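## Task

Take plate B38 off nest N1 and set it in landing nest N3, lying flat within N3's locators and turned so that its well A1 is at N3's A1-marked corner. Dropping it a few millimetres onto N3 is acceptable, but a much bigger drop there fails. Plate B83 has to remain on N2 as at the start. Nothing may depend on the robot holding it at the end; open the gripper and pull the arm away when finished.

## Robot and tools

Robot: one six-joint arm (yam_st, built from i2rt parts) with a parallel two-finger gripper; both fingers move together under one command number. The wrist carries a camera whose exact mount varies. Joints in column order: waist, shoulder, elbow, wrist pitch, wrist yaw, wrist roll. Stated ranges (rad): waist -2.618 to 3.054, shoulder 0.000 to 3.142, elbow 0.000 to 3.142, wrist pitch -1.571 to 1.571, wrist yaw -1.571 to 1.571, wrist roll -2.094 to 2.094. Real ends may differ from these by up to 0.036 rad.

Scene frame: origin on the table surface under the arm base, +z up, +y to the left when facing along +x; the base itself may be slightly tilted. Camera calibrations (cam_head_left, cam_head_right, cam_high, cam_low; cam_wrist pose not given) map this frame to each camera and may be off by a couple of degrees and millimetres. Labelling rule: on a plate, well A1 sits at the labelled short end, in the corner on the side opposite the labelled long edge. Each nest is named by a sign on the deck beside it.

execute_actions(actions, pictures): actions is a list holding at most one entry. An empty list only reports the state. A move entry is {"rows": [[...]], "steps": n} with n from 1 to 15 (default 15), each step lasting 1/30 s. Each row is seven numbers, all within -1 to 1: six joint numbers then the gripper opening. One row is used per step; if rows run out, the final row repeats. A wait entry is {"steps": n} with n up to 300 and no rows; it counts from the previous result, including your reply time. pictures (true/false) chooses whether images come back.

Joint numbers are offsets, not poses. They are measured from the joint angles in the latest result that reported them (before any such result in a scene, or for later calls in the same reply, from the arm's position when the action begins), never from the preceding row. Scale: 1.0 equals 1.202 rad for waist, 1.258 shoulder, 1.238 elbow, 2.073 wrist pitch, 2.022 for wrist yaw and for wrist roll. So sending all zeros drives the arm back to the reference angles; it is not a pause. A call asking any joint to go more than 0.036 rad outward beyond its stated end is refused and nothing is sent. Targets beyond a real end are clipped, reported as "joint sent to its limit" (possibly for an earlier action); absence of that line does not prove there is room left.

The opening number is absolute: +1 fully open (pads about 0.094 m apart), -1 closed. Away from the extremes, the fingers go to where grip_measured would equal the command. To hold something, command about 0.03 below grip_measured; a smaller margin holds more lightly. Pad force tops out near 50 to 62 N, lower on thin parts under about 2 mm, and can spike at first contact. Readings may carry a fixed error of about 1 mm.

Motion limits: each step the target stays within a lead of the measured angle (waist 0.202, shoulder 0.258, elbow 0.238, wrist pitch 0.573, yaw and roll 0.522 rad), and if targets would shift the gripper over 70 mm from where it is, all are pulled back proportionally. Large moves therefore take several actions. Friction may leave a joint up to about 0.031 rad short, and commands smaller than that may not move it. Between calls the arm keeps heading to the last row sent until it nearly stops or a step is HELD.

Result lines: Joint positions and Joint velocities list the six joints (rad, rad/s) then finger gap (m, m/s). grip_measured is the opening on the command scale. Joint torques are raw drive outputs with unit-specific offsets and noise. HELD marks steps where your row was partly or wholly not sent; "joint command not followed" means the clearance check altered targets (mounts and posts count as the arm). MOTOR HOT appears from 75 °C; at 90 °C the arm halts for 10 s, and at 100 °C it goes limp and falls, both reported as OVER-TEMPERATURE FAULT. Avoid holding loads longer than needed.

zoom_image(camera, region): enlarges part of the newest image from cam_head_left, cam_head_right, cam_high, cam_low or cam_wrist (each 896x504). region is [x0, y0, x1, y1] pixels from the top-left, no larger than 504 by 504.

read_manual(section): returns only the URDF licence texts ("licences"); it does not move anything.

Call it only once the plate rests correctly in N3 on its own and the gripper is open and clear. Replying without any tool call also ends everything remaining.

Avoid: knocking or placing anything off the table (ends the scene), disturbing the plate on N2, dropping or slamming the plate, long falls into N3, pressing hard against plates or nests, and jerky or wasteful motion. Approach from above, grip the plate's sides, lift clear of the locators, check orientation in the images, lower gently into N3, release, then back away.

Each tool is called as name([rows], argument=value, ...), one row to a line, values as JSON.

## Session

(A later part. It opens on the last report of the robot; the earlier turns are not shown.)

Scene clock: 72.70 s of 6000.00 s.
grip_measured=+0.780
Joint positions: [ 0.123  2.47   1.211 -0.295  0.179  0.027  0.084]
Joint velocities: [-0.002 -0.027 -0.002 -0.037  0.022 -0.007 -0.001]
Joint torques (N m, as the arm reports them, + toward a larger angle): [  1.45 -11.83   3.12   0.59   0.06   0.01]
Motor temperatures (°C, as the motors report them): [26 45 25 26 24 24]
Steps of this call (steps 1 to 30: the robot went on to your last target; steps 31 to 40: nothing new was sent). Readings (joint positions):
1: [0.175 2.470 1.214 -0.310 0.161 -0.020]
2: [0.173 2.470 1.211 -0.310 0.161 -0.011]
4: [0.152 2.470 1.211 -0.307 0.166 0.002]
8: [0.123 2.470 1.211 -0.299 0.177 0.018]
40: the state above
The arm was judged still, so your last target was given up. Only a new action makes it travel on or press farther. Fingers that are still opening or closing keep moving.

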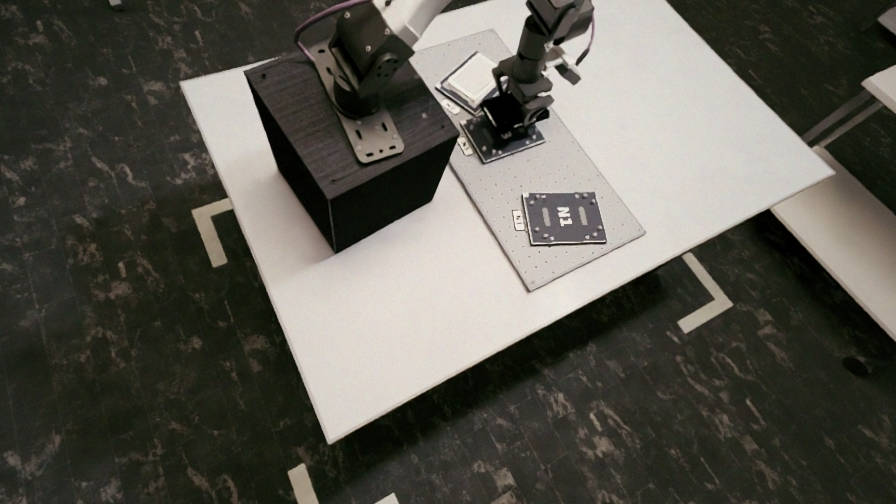

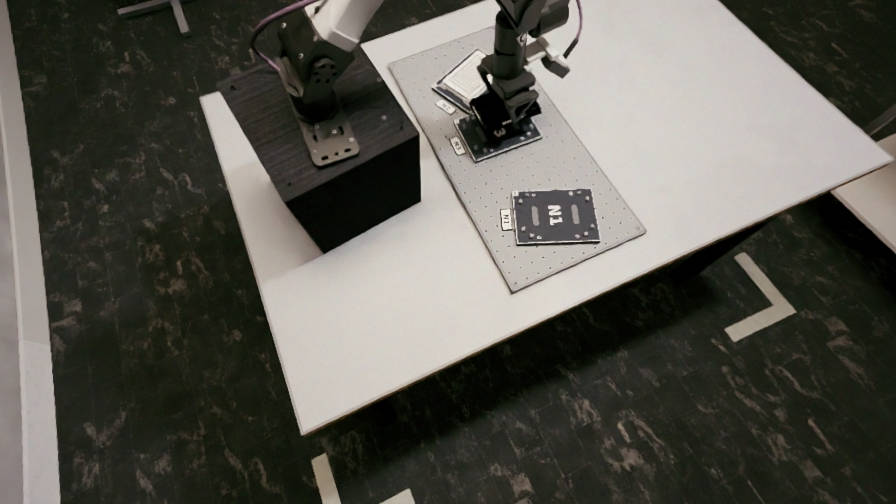

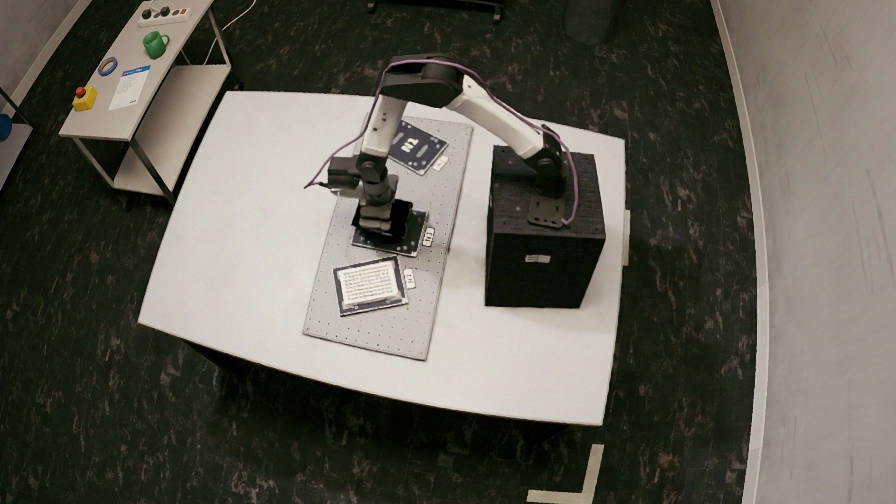

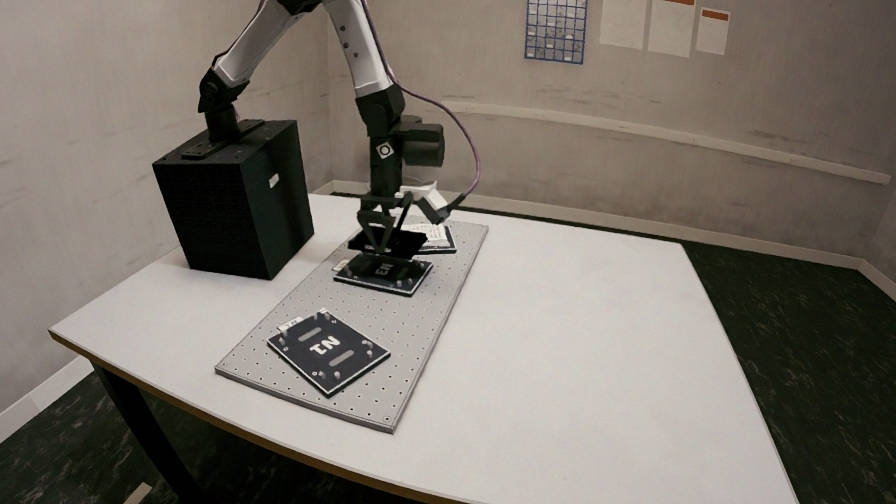

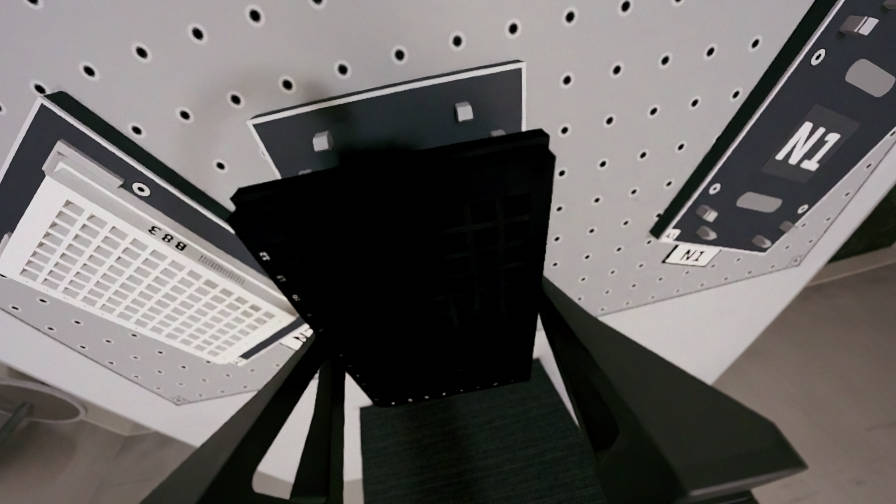

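execute_actions([
  {"rows":[[-0.005,0.015,0.005,0.006,0,-0.005,0.745],[-0.01,0.03,0.01,0.012,0,-0.01,0.745],[-0.012,0.045,0.015,0.018,0,-0.015,0.745],[-0.014,0.06,0.02,0.025,0,-0.018,0.745],[-0.014,0.075,0.025,0.031,0,-0.018,0.745],[-0.014,0.085,0.028,0.037,0,-0.018,0.745]],"steps":15},
])

zoom_image(camera="cam_low", region=[300, 170, 480, 310])

zoom_image(camera="cam_high", region=[310, 150, 470, 300])

Scene clock: 75.63 s of 6000.00 s.
grip_measured=+0.780
Joint positions: [ 0.111  2.571  1.228 -0.234  0.179  0.001  0.084]
Joint velocities: [-0.012  0.002  0.002  0.022  0.037 -0.066 -0.001]
Joint torques (N m, as the arm reports them, + toward a larger angle): [  0.88 -11.56   4.78   0.55  -0.05  -0.17]
Motor temperatures (°C, as the motors report them): [26 45 24 26 24 24]
Steps of this call (steps 1 to 73: nothing new was sent; steps 74 to 88: all 15 steps of this action). Readings (joint positions):
74: [0.123 2.470 1.211 -0.294 0.179 0.027]
75: [0.122 2.472 1.211 -0.292 0.179 0.025]
77: [0.119 2.487 1.213 -0.278 0.179 0.017]
81: [0.111 2.550 1.228 -0.244 0.179 0.007]
88: the state above

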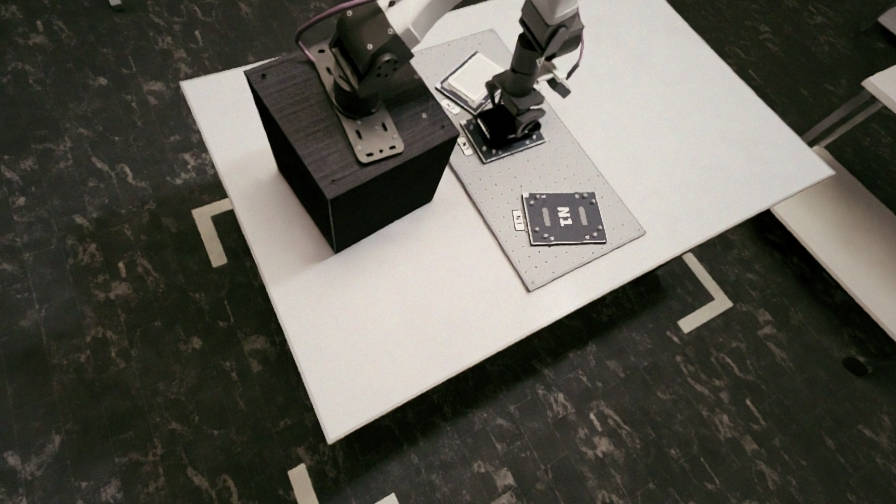

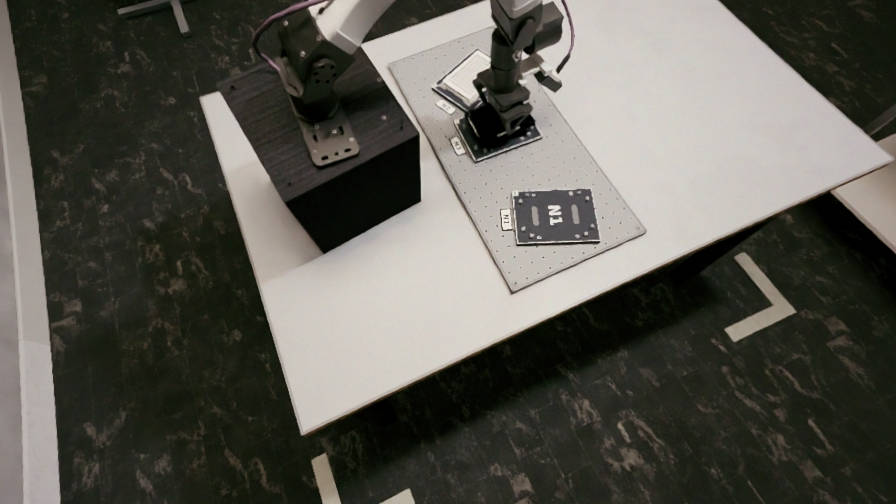

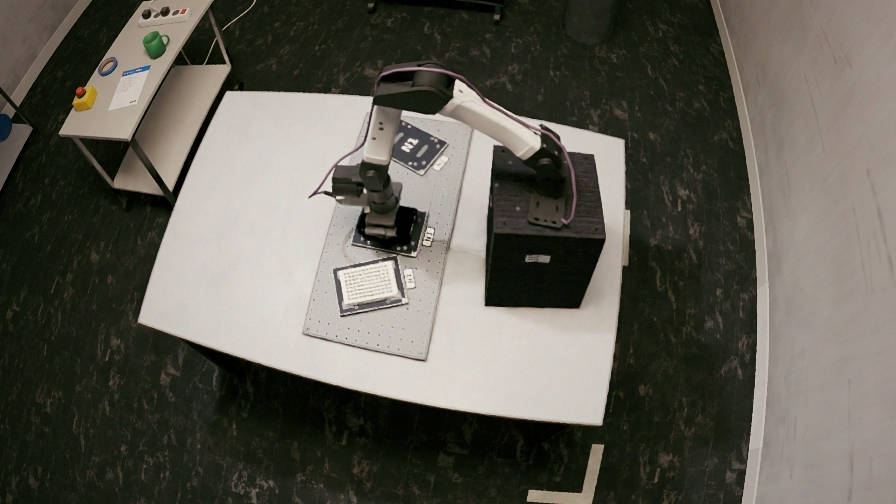

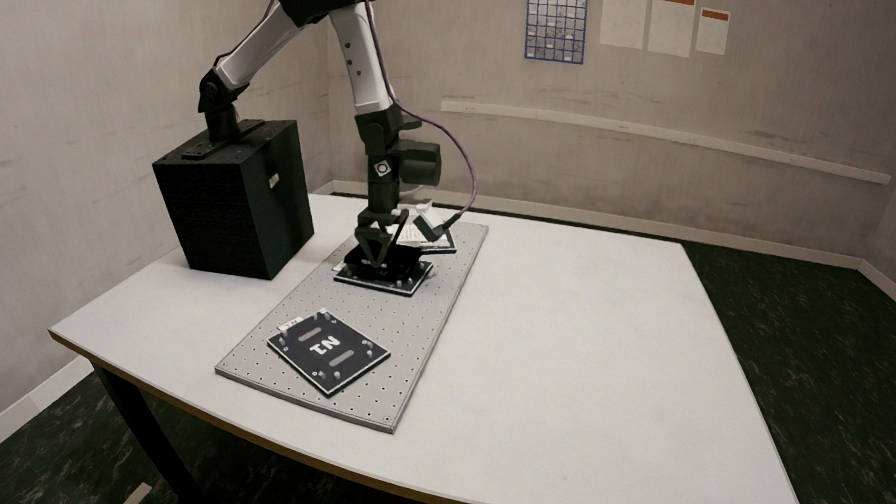

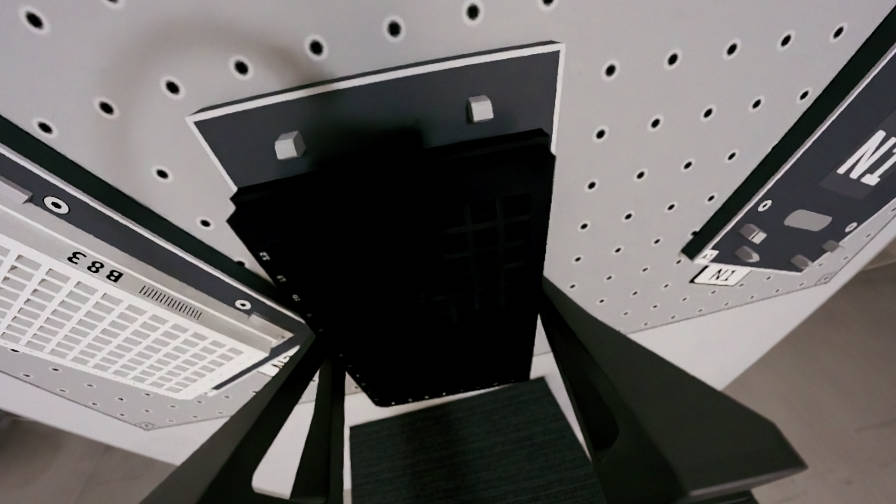

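Region (300, 170, 480, 310) of cam_low's 896x504 image, scaled by 2.800, with more detail than that image has.

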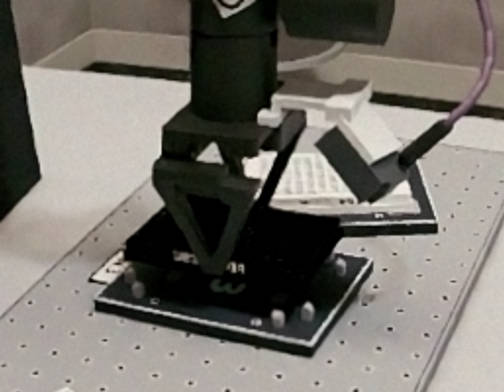

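Region (310, 150, 470, 300) of cam_high's 896x504 image, scaled by 3.150, with more detail than that image has; it fills the top 472 rows of this view, and the rest is white.

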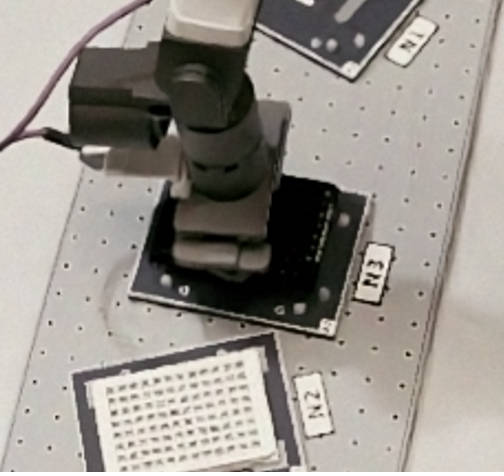

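execute_actions([
  {"rows":[[-0.004,0.012,0.005,0.007,0,0,0.745],[-0.008,0.024,0.01,0.014,0,0,0.745],[-0.01,0.036,0.014,0.021,0,0,0.745],[-0.01,0.046,0.016,0.028,0,0,0.745]],"steps":15},
])

zoom_image(camera="cam_low", region=[300, 170, 480, 310])

zoom_image(camera="cam_high", region=[310, 150, 470, 300])

Scene clock: 79.70 s of 6000.00 s.
grip_measured=+0.780
Joint positions: [ 0.104  2.616  1.23  -0.189  0.179  0.     0.084]
Joint velocities: [-0.007  0.017 -0.022  0.037 -0.095  0.022  0.001]
Joint torques (N m, as the arm reports them, + toward a larger angle): [  0.66 -10.89   4.47   0.54  -0.06  -0.08]
Motor temperatures (°C, as the motors report them): [26 45 25 26 24 24]
Steps of this call (steps 1 to 15: the robot went on to your last target; steps 16 to 90: nothing new was sent; then 0.57 s passed at rest; steps 91 to 105: all 15 steps of this action). Readings (joint positions):
91: [0.111 2.571 1.228 -0.228 0.179 0.000]
92: [0.110 2.571 1.228 -0.226 0.179 0.000]
94: [0.108 2.580 1.228 -0.212 0.179 0.000]
98: [0.104 2.610 1.230 -0.195 0.179 0.000]
105: the state above

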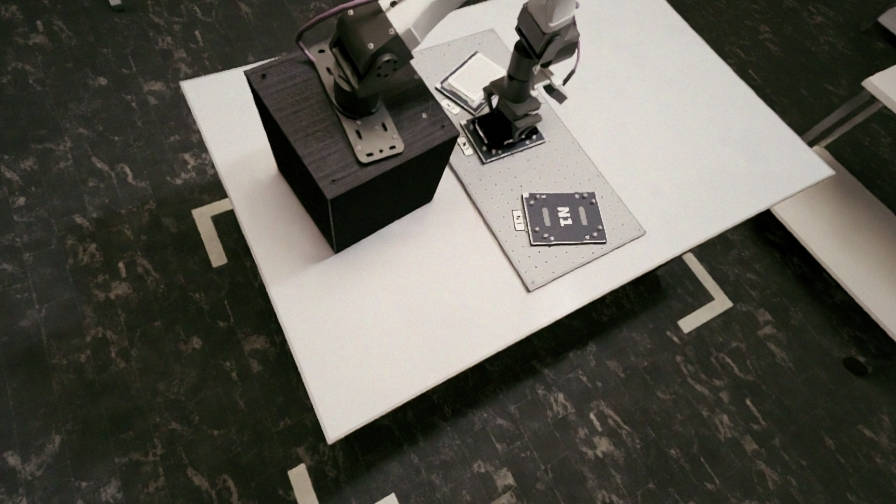

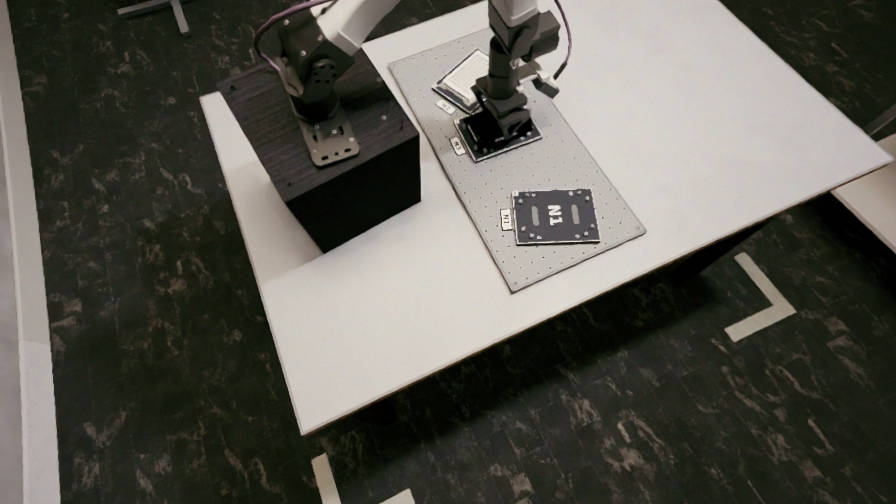

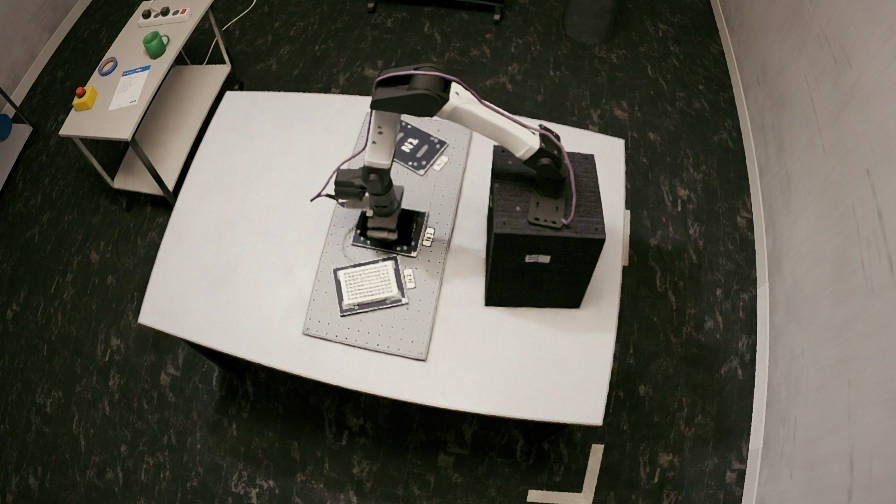

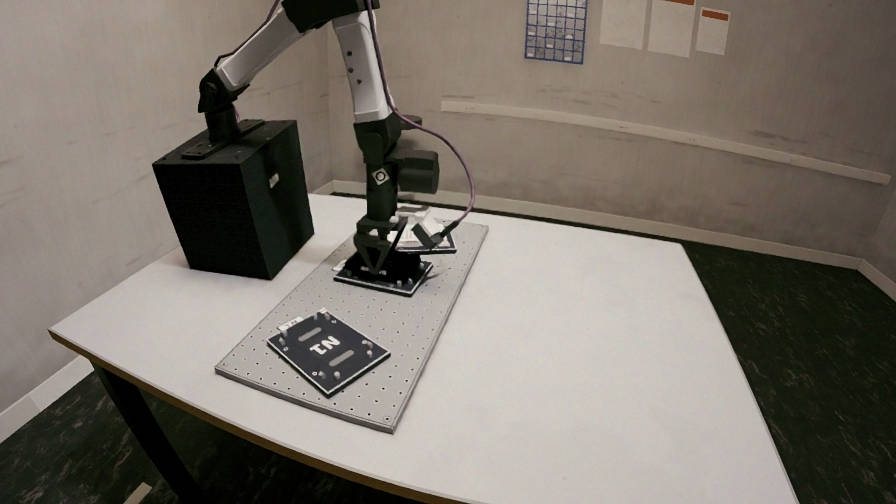

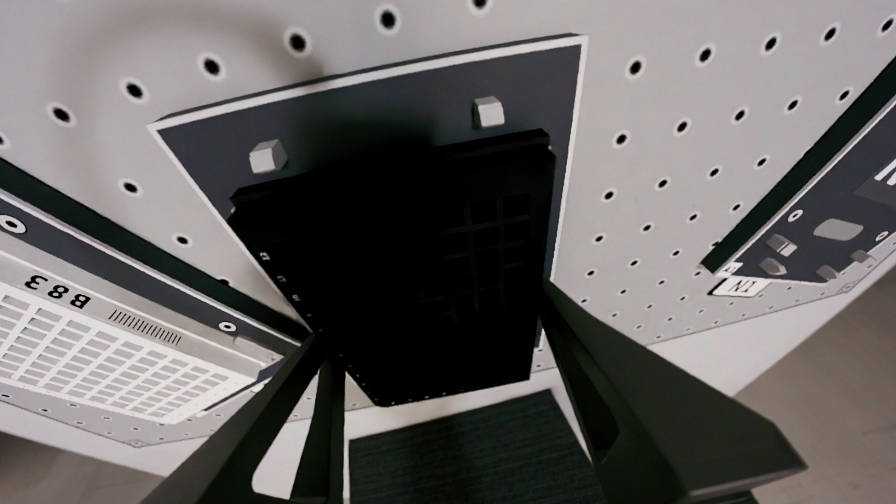

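Region (300, 170, 480, 310) of cam_low's 896x504 image, scaled by 2.800, with more detail than that image has.

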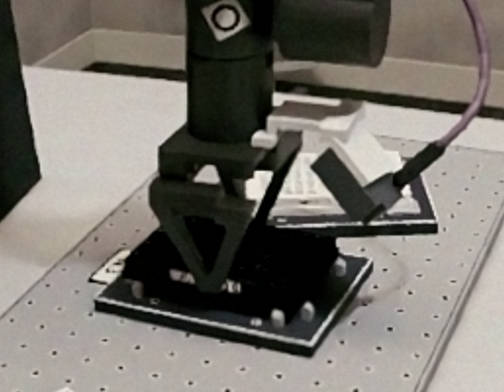

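Region (310, 150, 470, 300) of cam_high's 896x504 image, scaled by 3.150, with more detail than that image has; it fills the top 472 rows of this view, and the rest is white.

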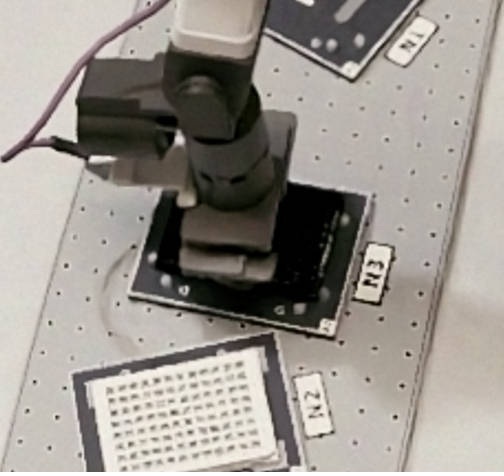

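execute_actions([
  {"rows":[[0.004,0.008,0.01,0.005,0,0,0.745],[0.006,0.016,0.02,0.01,0,0,0.745],[0.006,0.024,0.026,0.015,0,0,0.745],[0.006,0.03,0.03,0.02,0,0,0.745]],"steps":15},
])

zoom_image(camera="cam_low", region=[300, 170, 480, 310])

Scene clock: 86.17 s of 6000.00 s.
grip_measured=+0.780
Joint positions: [ 0.106  2.634  1.243 -0.179  0.178  0.     0.084]
Joint velocities: [-0.012 -0.022 -0.002 -0.051  0.022 -0.037 -0.001]
Joint torques (N m, as the arm reports them, + toward a larger angle): [  1.57 -10.36   5.03   0.79  -0.03  -0.08]
Motor temperatures (°C, as the motors report them): [26 44 25 26 24 24]
Steps of this call (steps 1 to 15: the robot went on to your last target; steps 16 to 90: nothing new was sent; then 2.97 s passed at rest; steps 91 to 105: all 15 steps of this action). Readings (joint positions):
91: [0.104 2.616 1.230 -0.185 0.179 0.000]
92: [0.104 2.616 1.230 -0.185 0.179 0.000]
94: [0.104 2.621 1.237 -0.181 0.179 0.000]
98: [0.106 2.631 1.242 -0.180 0.178 0.000]
105: the state above

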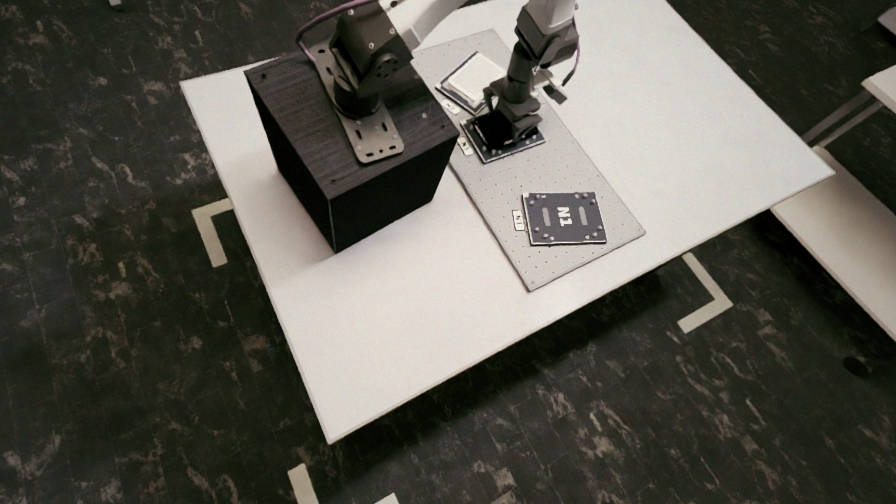

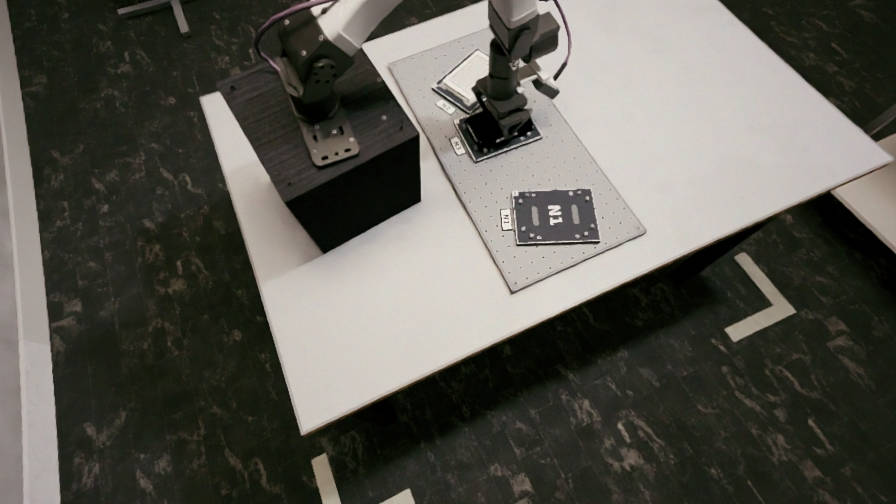

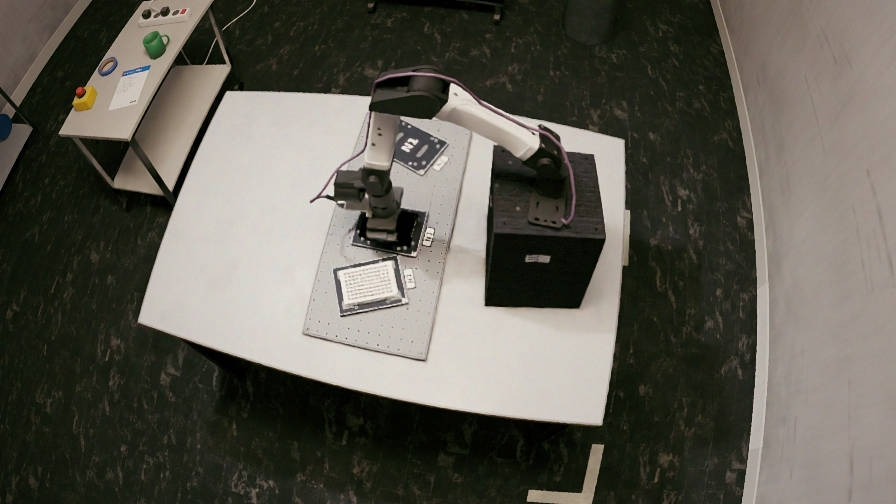

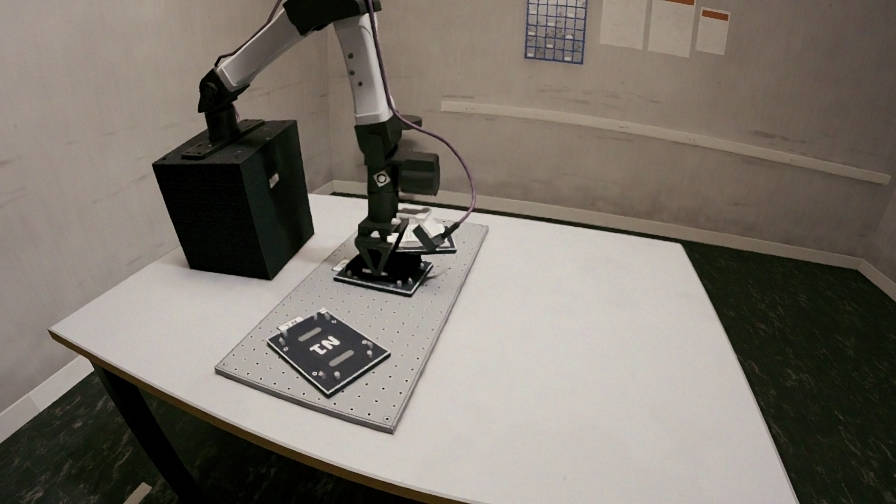

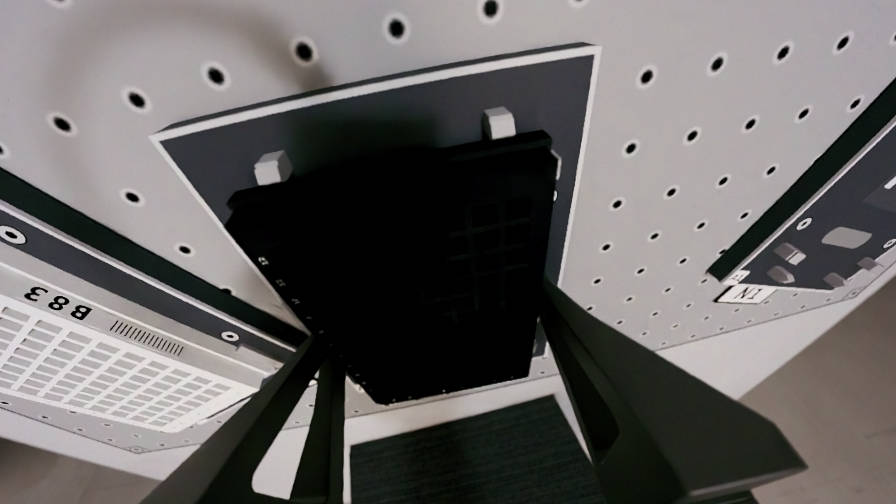

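Region (300, 170, 480, 310) of cam_low's 896x504 image, scaled by 2.800, with more detail than that image has.

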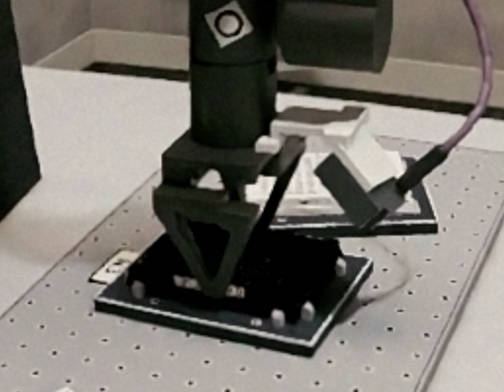

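execute_actions([
  {"rows":[[0.006,-0.004,0,0,0,0,0.745],[0.012,-0.004,0,0,0,0,0.745],[0.013,-0.004,0,0,0,0,0.745],[0.013,0,0,0,0,0,0.745],[0.013,0,0,0,0,0,0.745],[0.013,0.008,0,0.004,0,0,0.745],[0.013,0.014,0,0.008,0,0,0.745],[0.013,0.02,0,0.012,0,0,0.745]],"steps":15},
])

zoom_image(camera="cam_low", region=[300, 170, 480, 310])

Scene clock: 90.00 s of 6000.00 s.
grip_measured=+0.780
Joint positions: [ 0.11   2.634  1.243 -0.18   0.183  0.     0.084]
Joint velocities: [-0.007 -0.002 -0.002  0.081  0.037  0.007  0.   ]
Joint torques (N m, as the arm reports them, + toward a larger angle): [  2.12 -10.04   3.13   0.73  -0.09  -0.09]
Motor temperatures (°C, as the motors report them): [26 44 25 27 24 24]
Steps of this call (steps 1 to 15: the robot went on to your last target; steps 16 to 90: nothing new was sent; then 0.33 s passed at rest; steps 91 to 105: all 15 steps of this action). Readings (joint positions):
91: [0.106 2.634 1.243 -0.180 0.178 0.000]
92: [0.107 2.634 1.243 -0.180 0.178 0.000]
94: [0.109 2.634 1.243 -0.181 0.181 0.000]
98: [0.110 2.634 1.243 -0.180 0.183 0.000]
105: the state above

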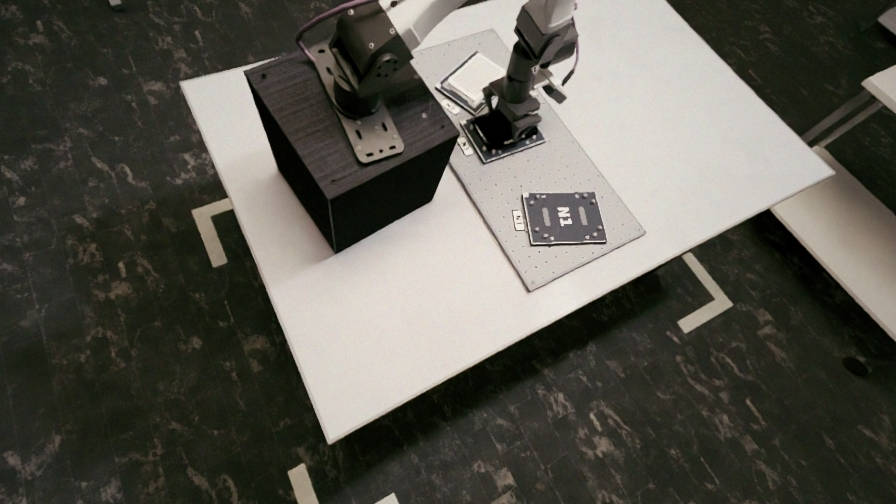

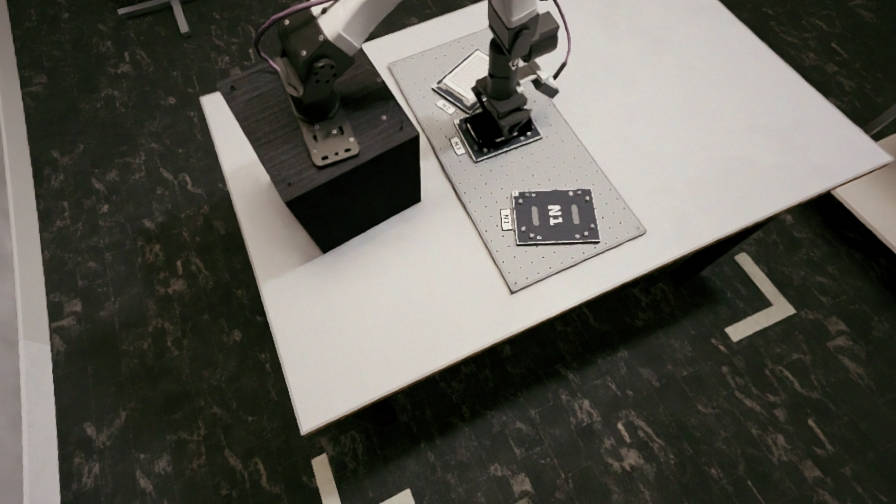

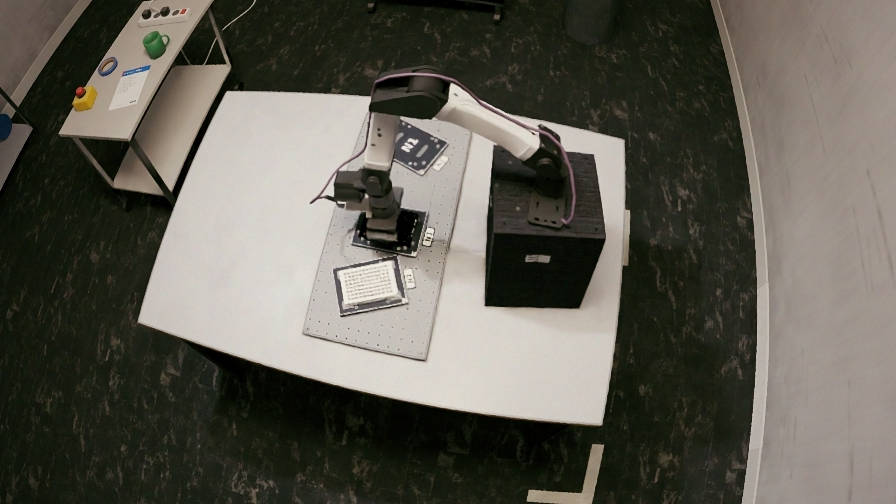

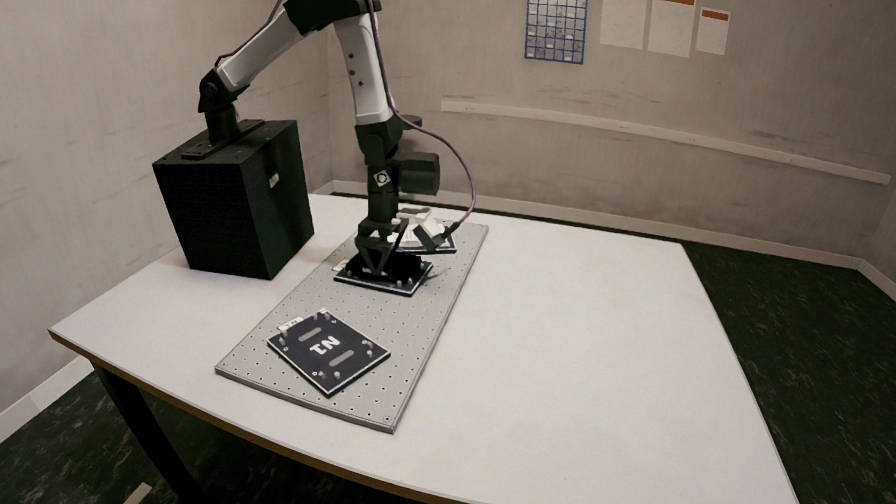

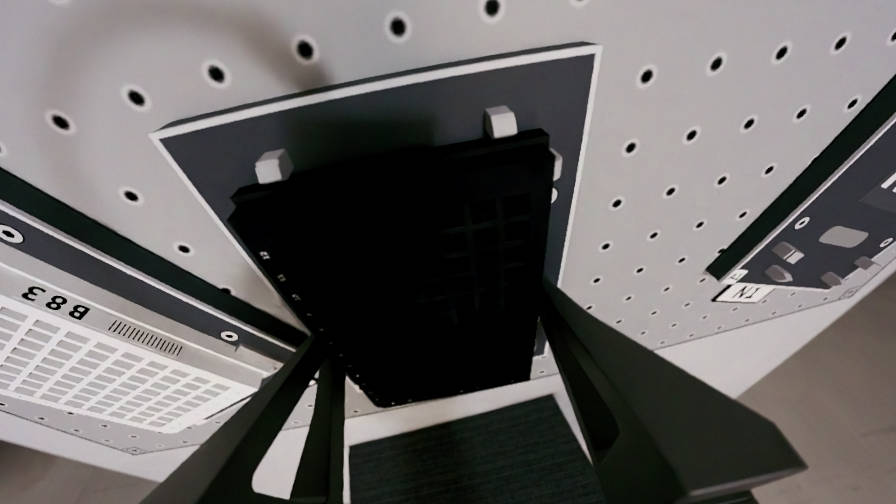

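Region (300, 170, 480, 310) of cam_low's 896x504 image, scaled by 2.800, with more detail than that image has.

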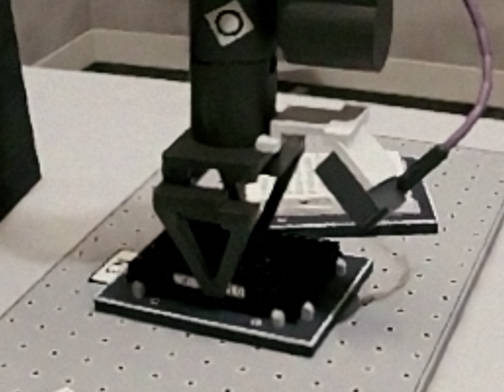

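zoom_image(camera="cam_head_right", region=[440, 80, 560, 170])

zoom_image(camera="cam_high", region=[340, 190, 440, 270])

zoom_image(camera="cam_wrist", region=[140, 30, 640, 420])

Region (440, 80, 560, 170) of cam_head_right's 896x504 image, scaled by 4.200, with more detail than that image has; it fills the top 378 rows of this view, and the rest is white.

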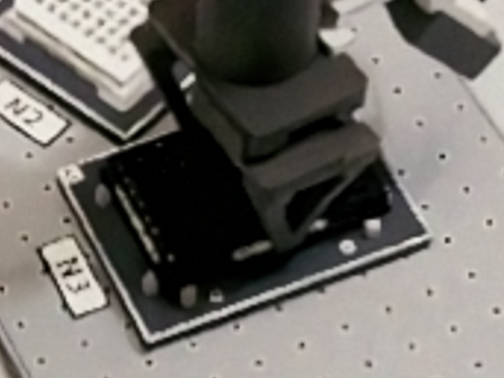

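Region (340, 190, 440, 270) of cam_high's 896x504 image, scaled by 5.040, with more detail than that image has; it fills the top 403 rows of this view, and the rest is white.

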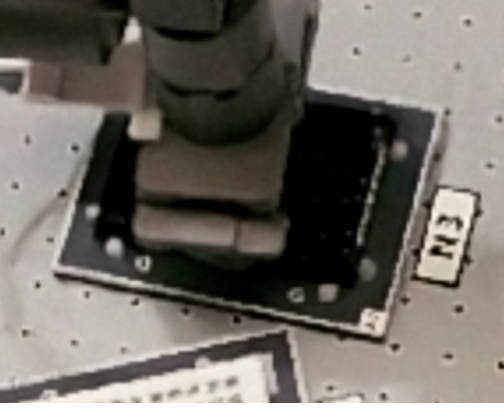

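Region (140, 30, 640, 420) of cam_wrist's 896x504 image, scaled by 1.008, with more detail than that image has; it fills the top 393 rows of this view, and the rest is white.

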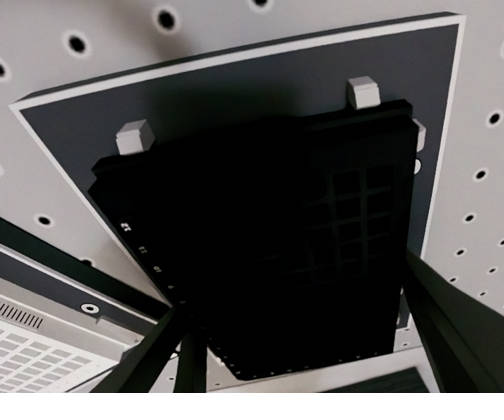

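execute_actions([
  {"rows":[[0,-0.015,0,0,0,0,0.745],[0,-0.03,0,0,0,0,0.745],[0,-0.032,0,0,0,0,0.745],[0.004,-0.032,0,-0.004,0,0,0.745],[0.008,-0.032,0,-0.008,0,0,0.745],[0.01,-0.032,0,-0.012,0,0,0.745]],"steps":15},
])

zoom_image(camera="cam_high", region=[340, 190, 440, 270])

Scene clock: 93.90 s of 6000.00 s.
grip_measured=+0.780
Joint positions: [ 0.115  2.618  1.243 -0.196  0.184  0.     0.084]
Joint velocities: [-0.012 -0.002  0.012  0.007 -0.081  0.007 -0.   ]
Joint torques (N m, as the arm reports them, + toward a larger angle): [  1.74 -13.87   3.24   0.4   -0.04  -0.09]
Motor temperatures (°C, as the motors report them): [26 44 25 27 24 24]
Steps of this call (steps 1 to 15: the robot went on to your last target; steps 16 to 90: nothing new was sent; then 0.40 s passed at rest; steps 91 to 105: all 15 steps of this action). Readings (joint positions):
91: [0.110 2.634 1.243 -0.181 0.184 0.000]
92: [0.110 2.634 1.243 -0.181 0.184 0.000]
94: [0.110 2.634 1.243 -0.182 0.184 0.000]
98: [0.112 2.624 1.243 -0.192 0.184 0.000]
105: the state above

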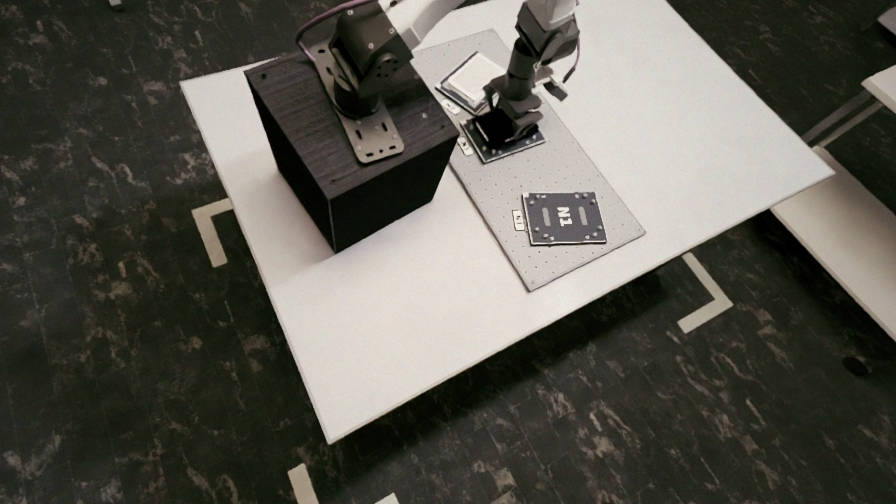

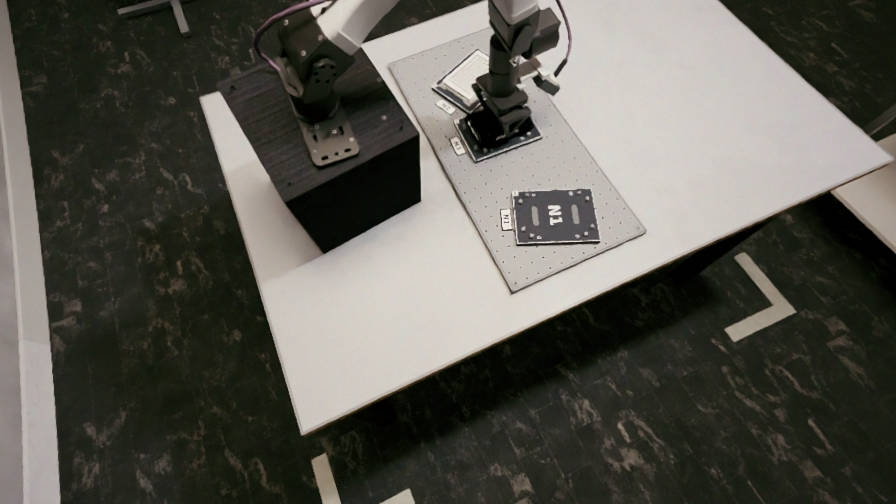

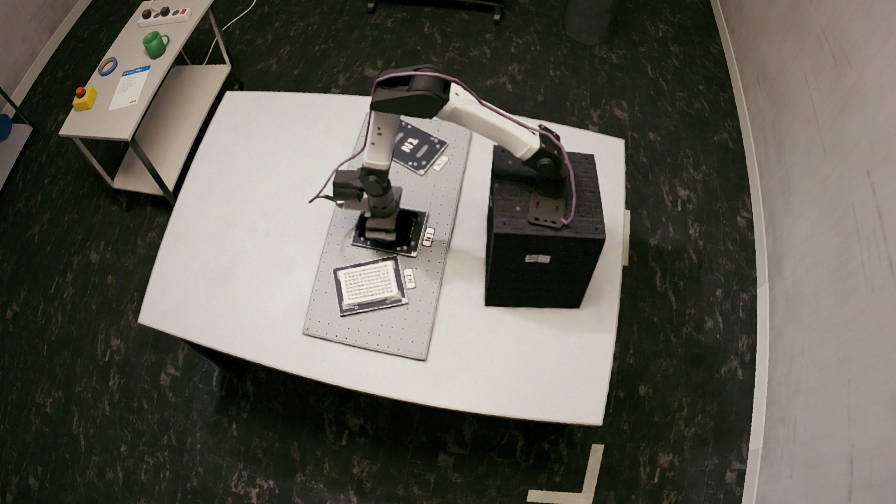

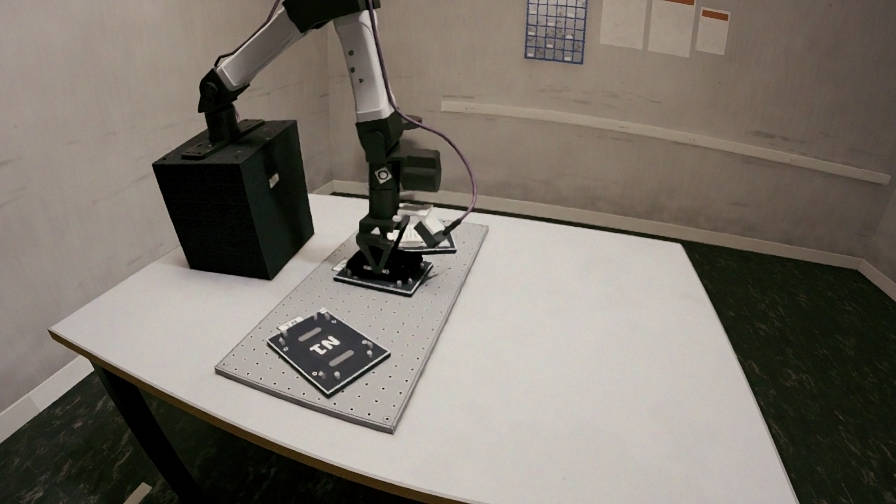

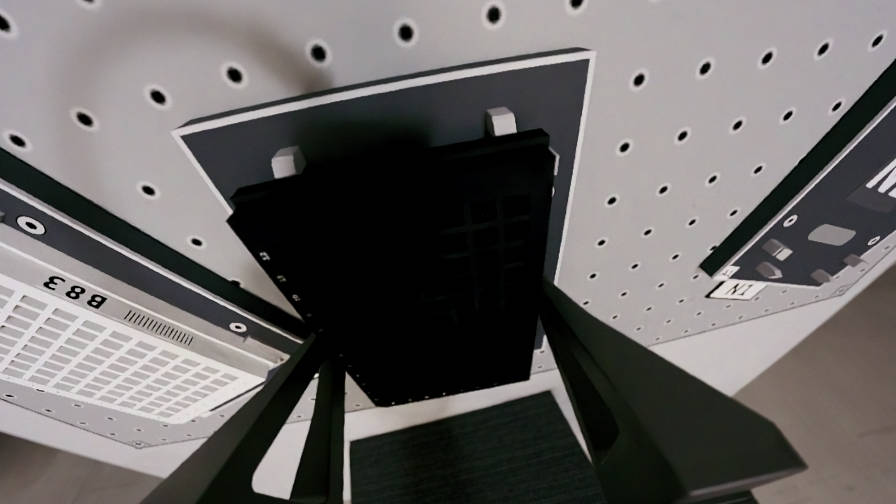

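Region (340, 190, 440, 270) of cam_high's 896x504 image, scaled by 5.040, with more detail than that image has; it fills the top 403 rows of this view, and the rest is white.

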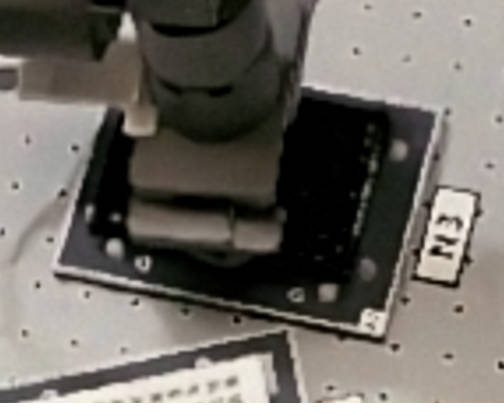

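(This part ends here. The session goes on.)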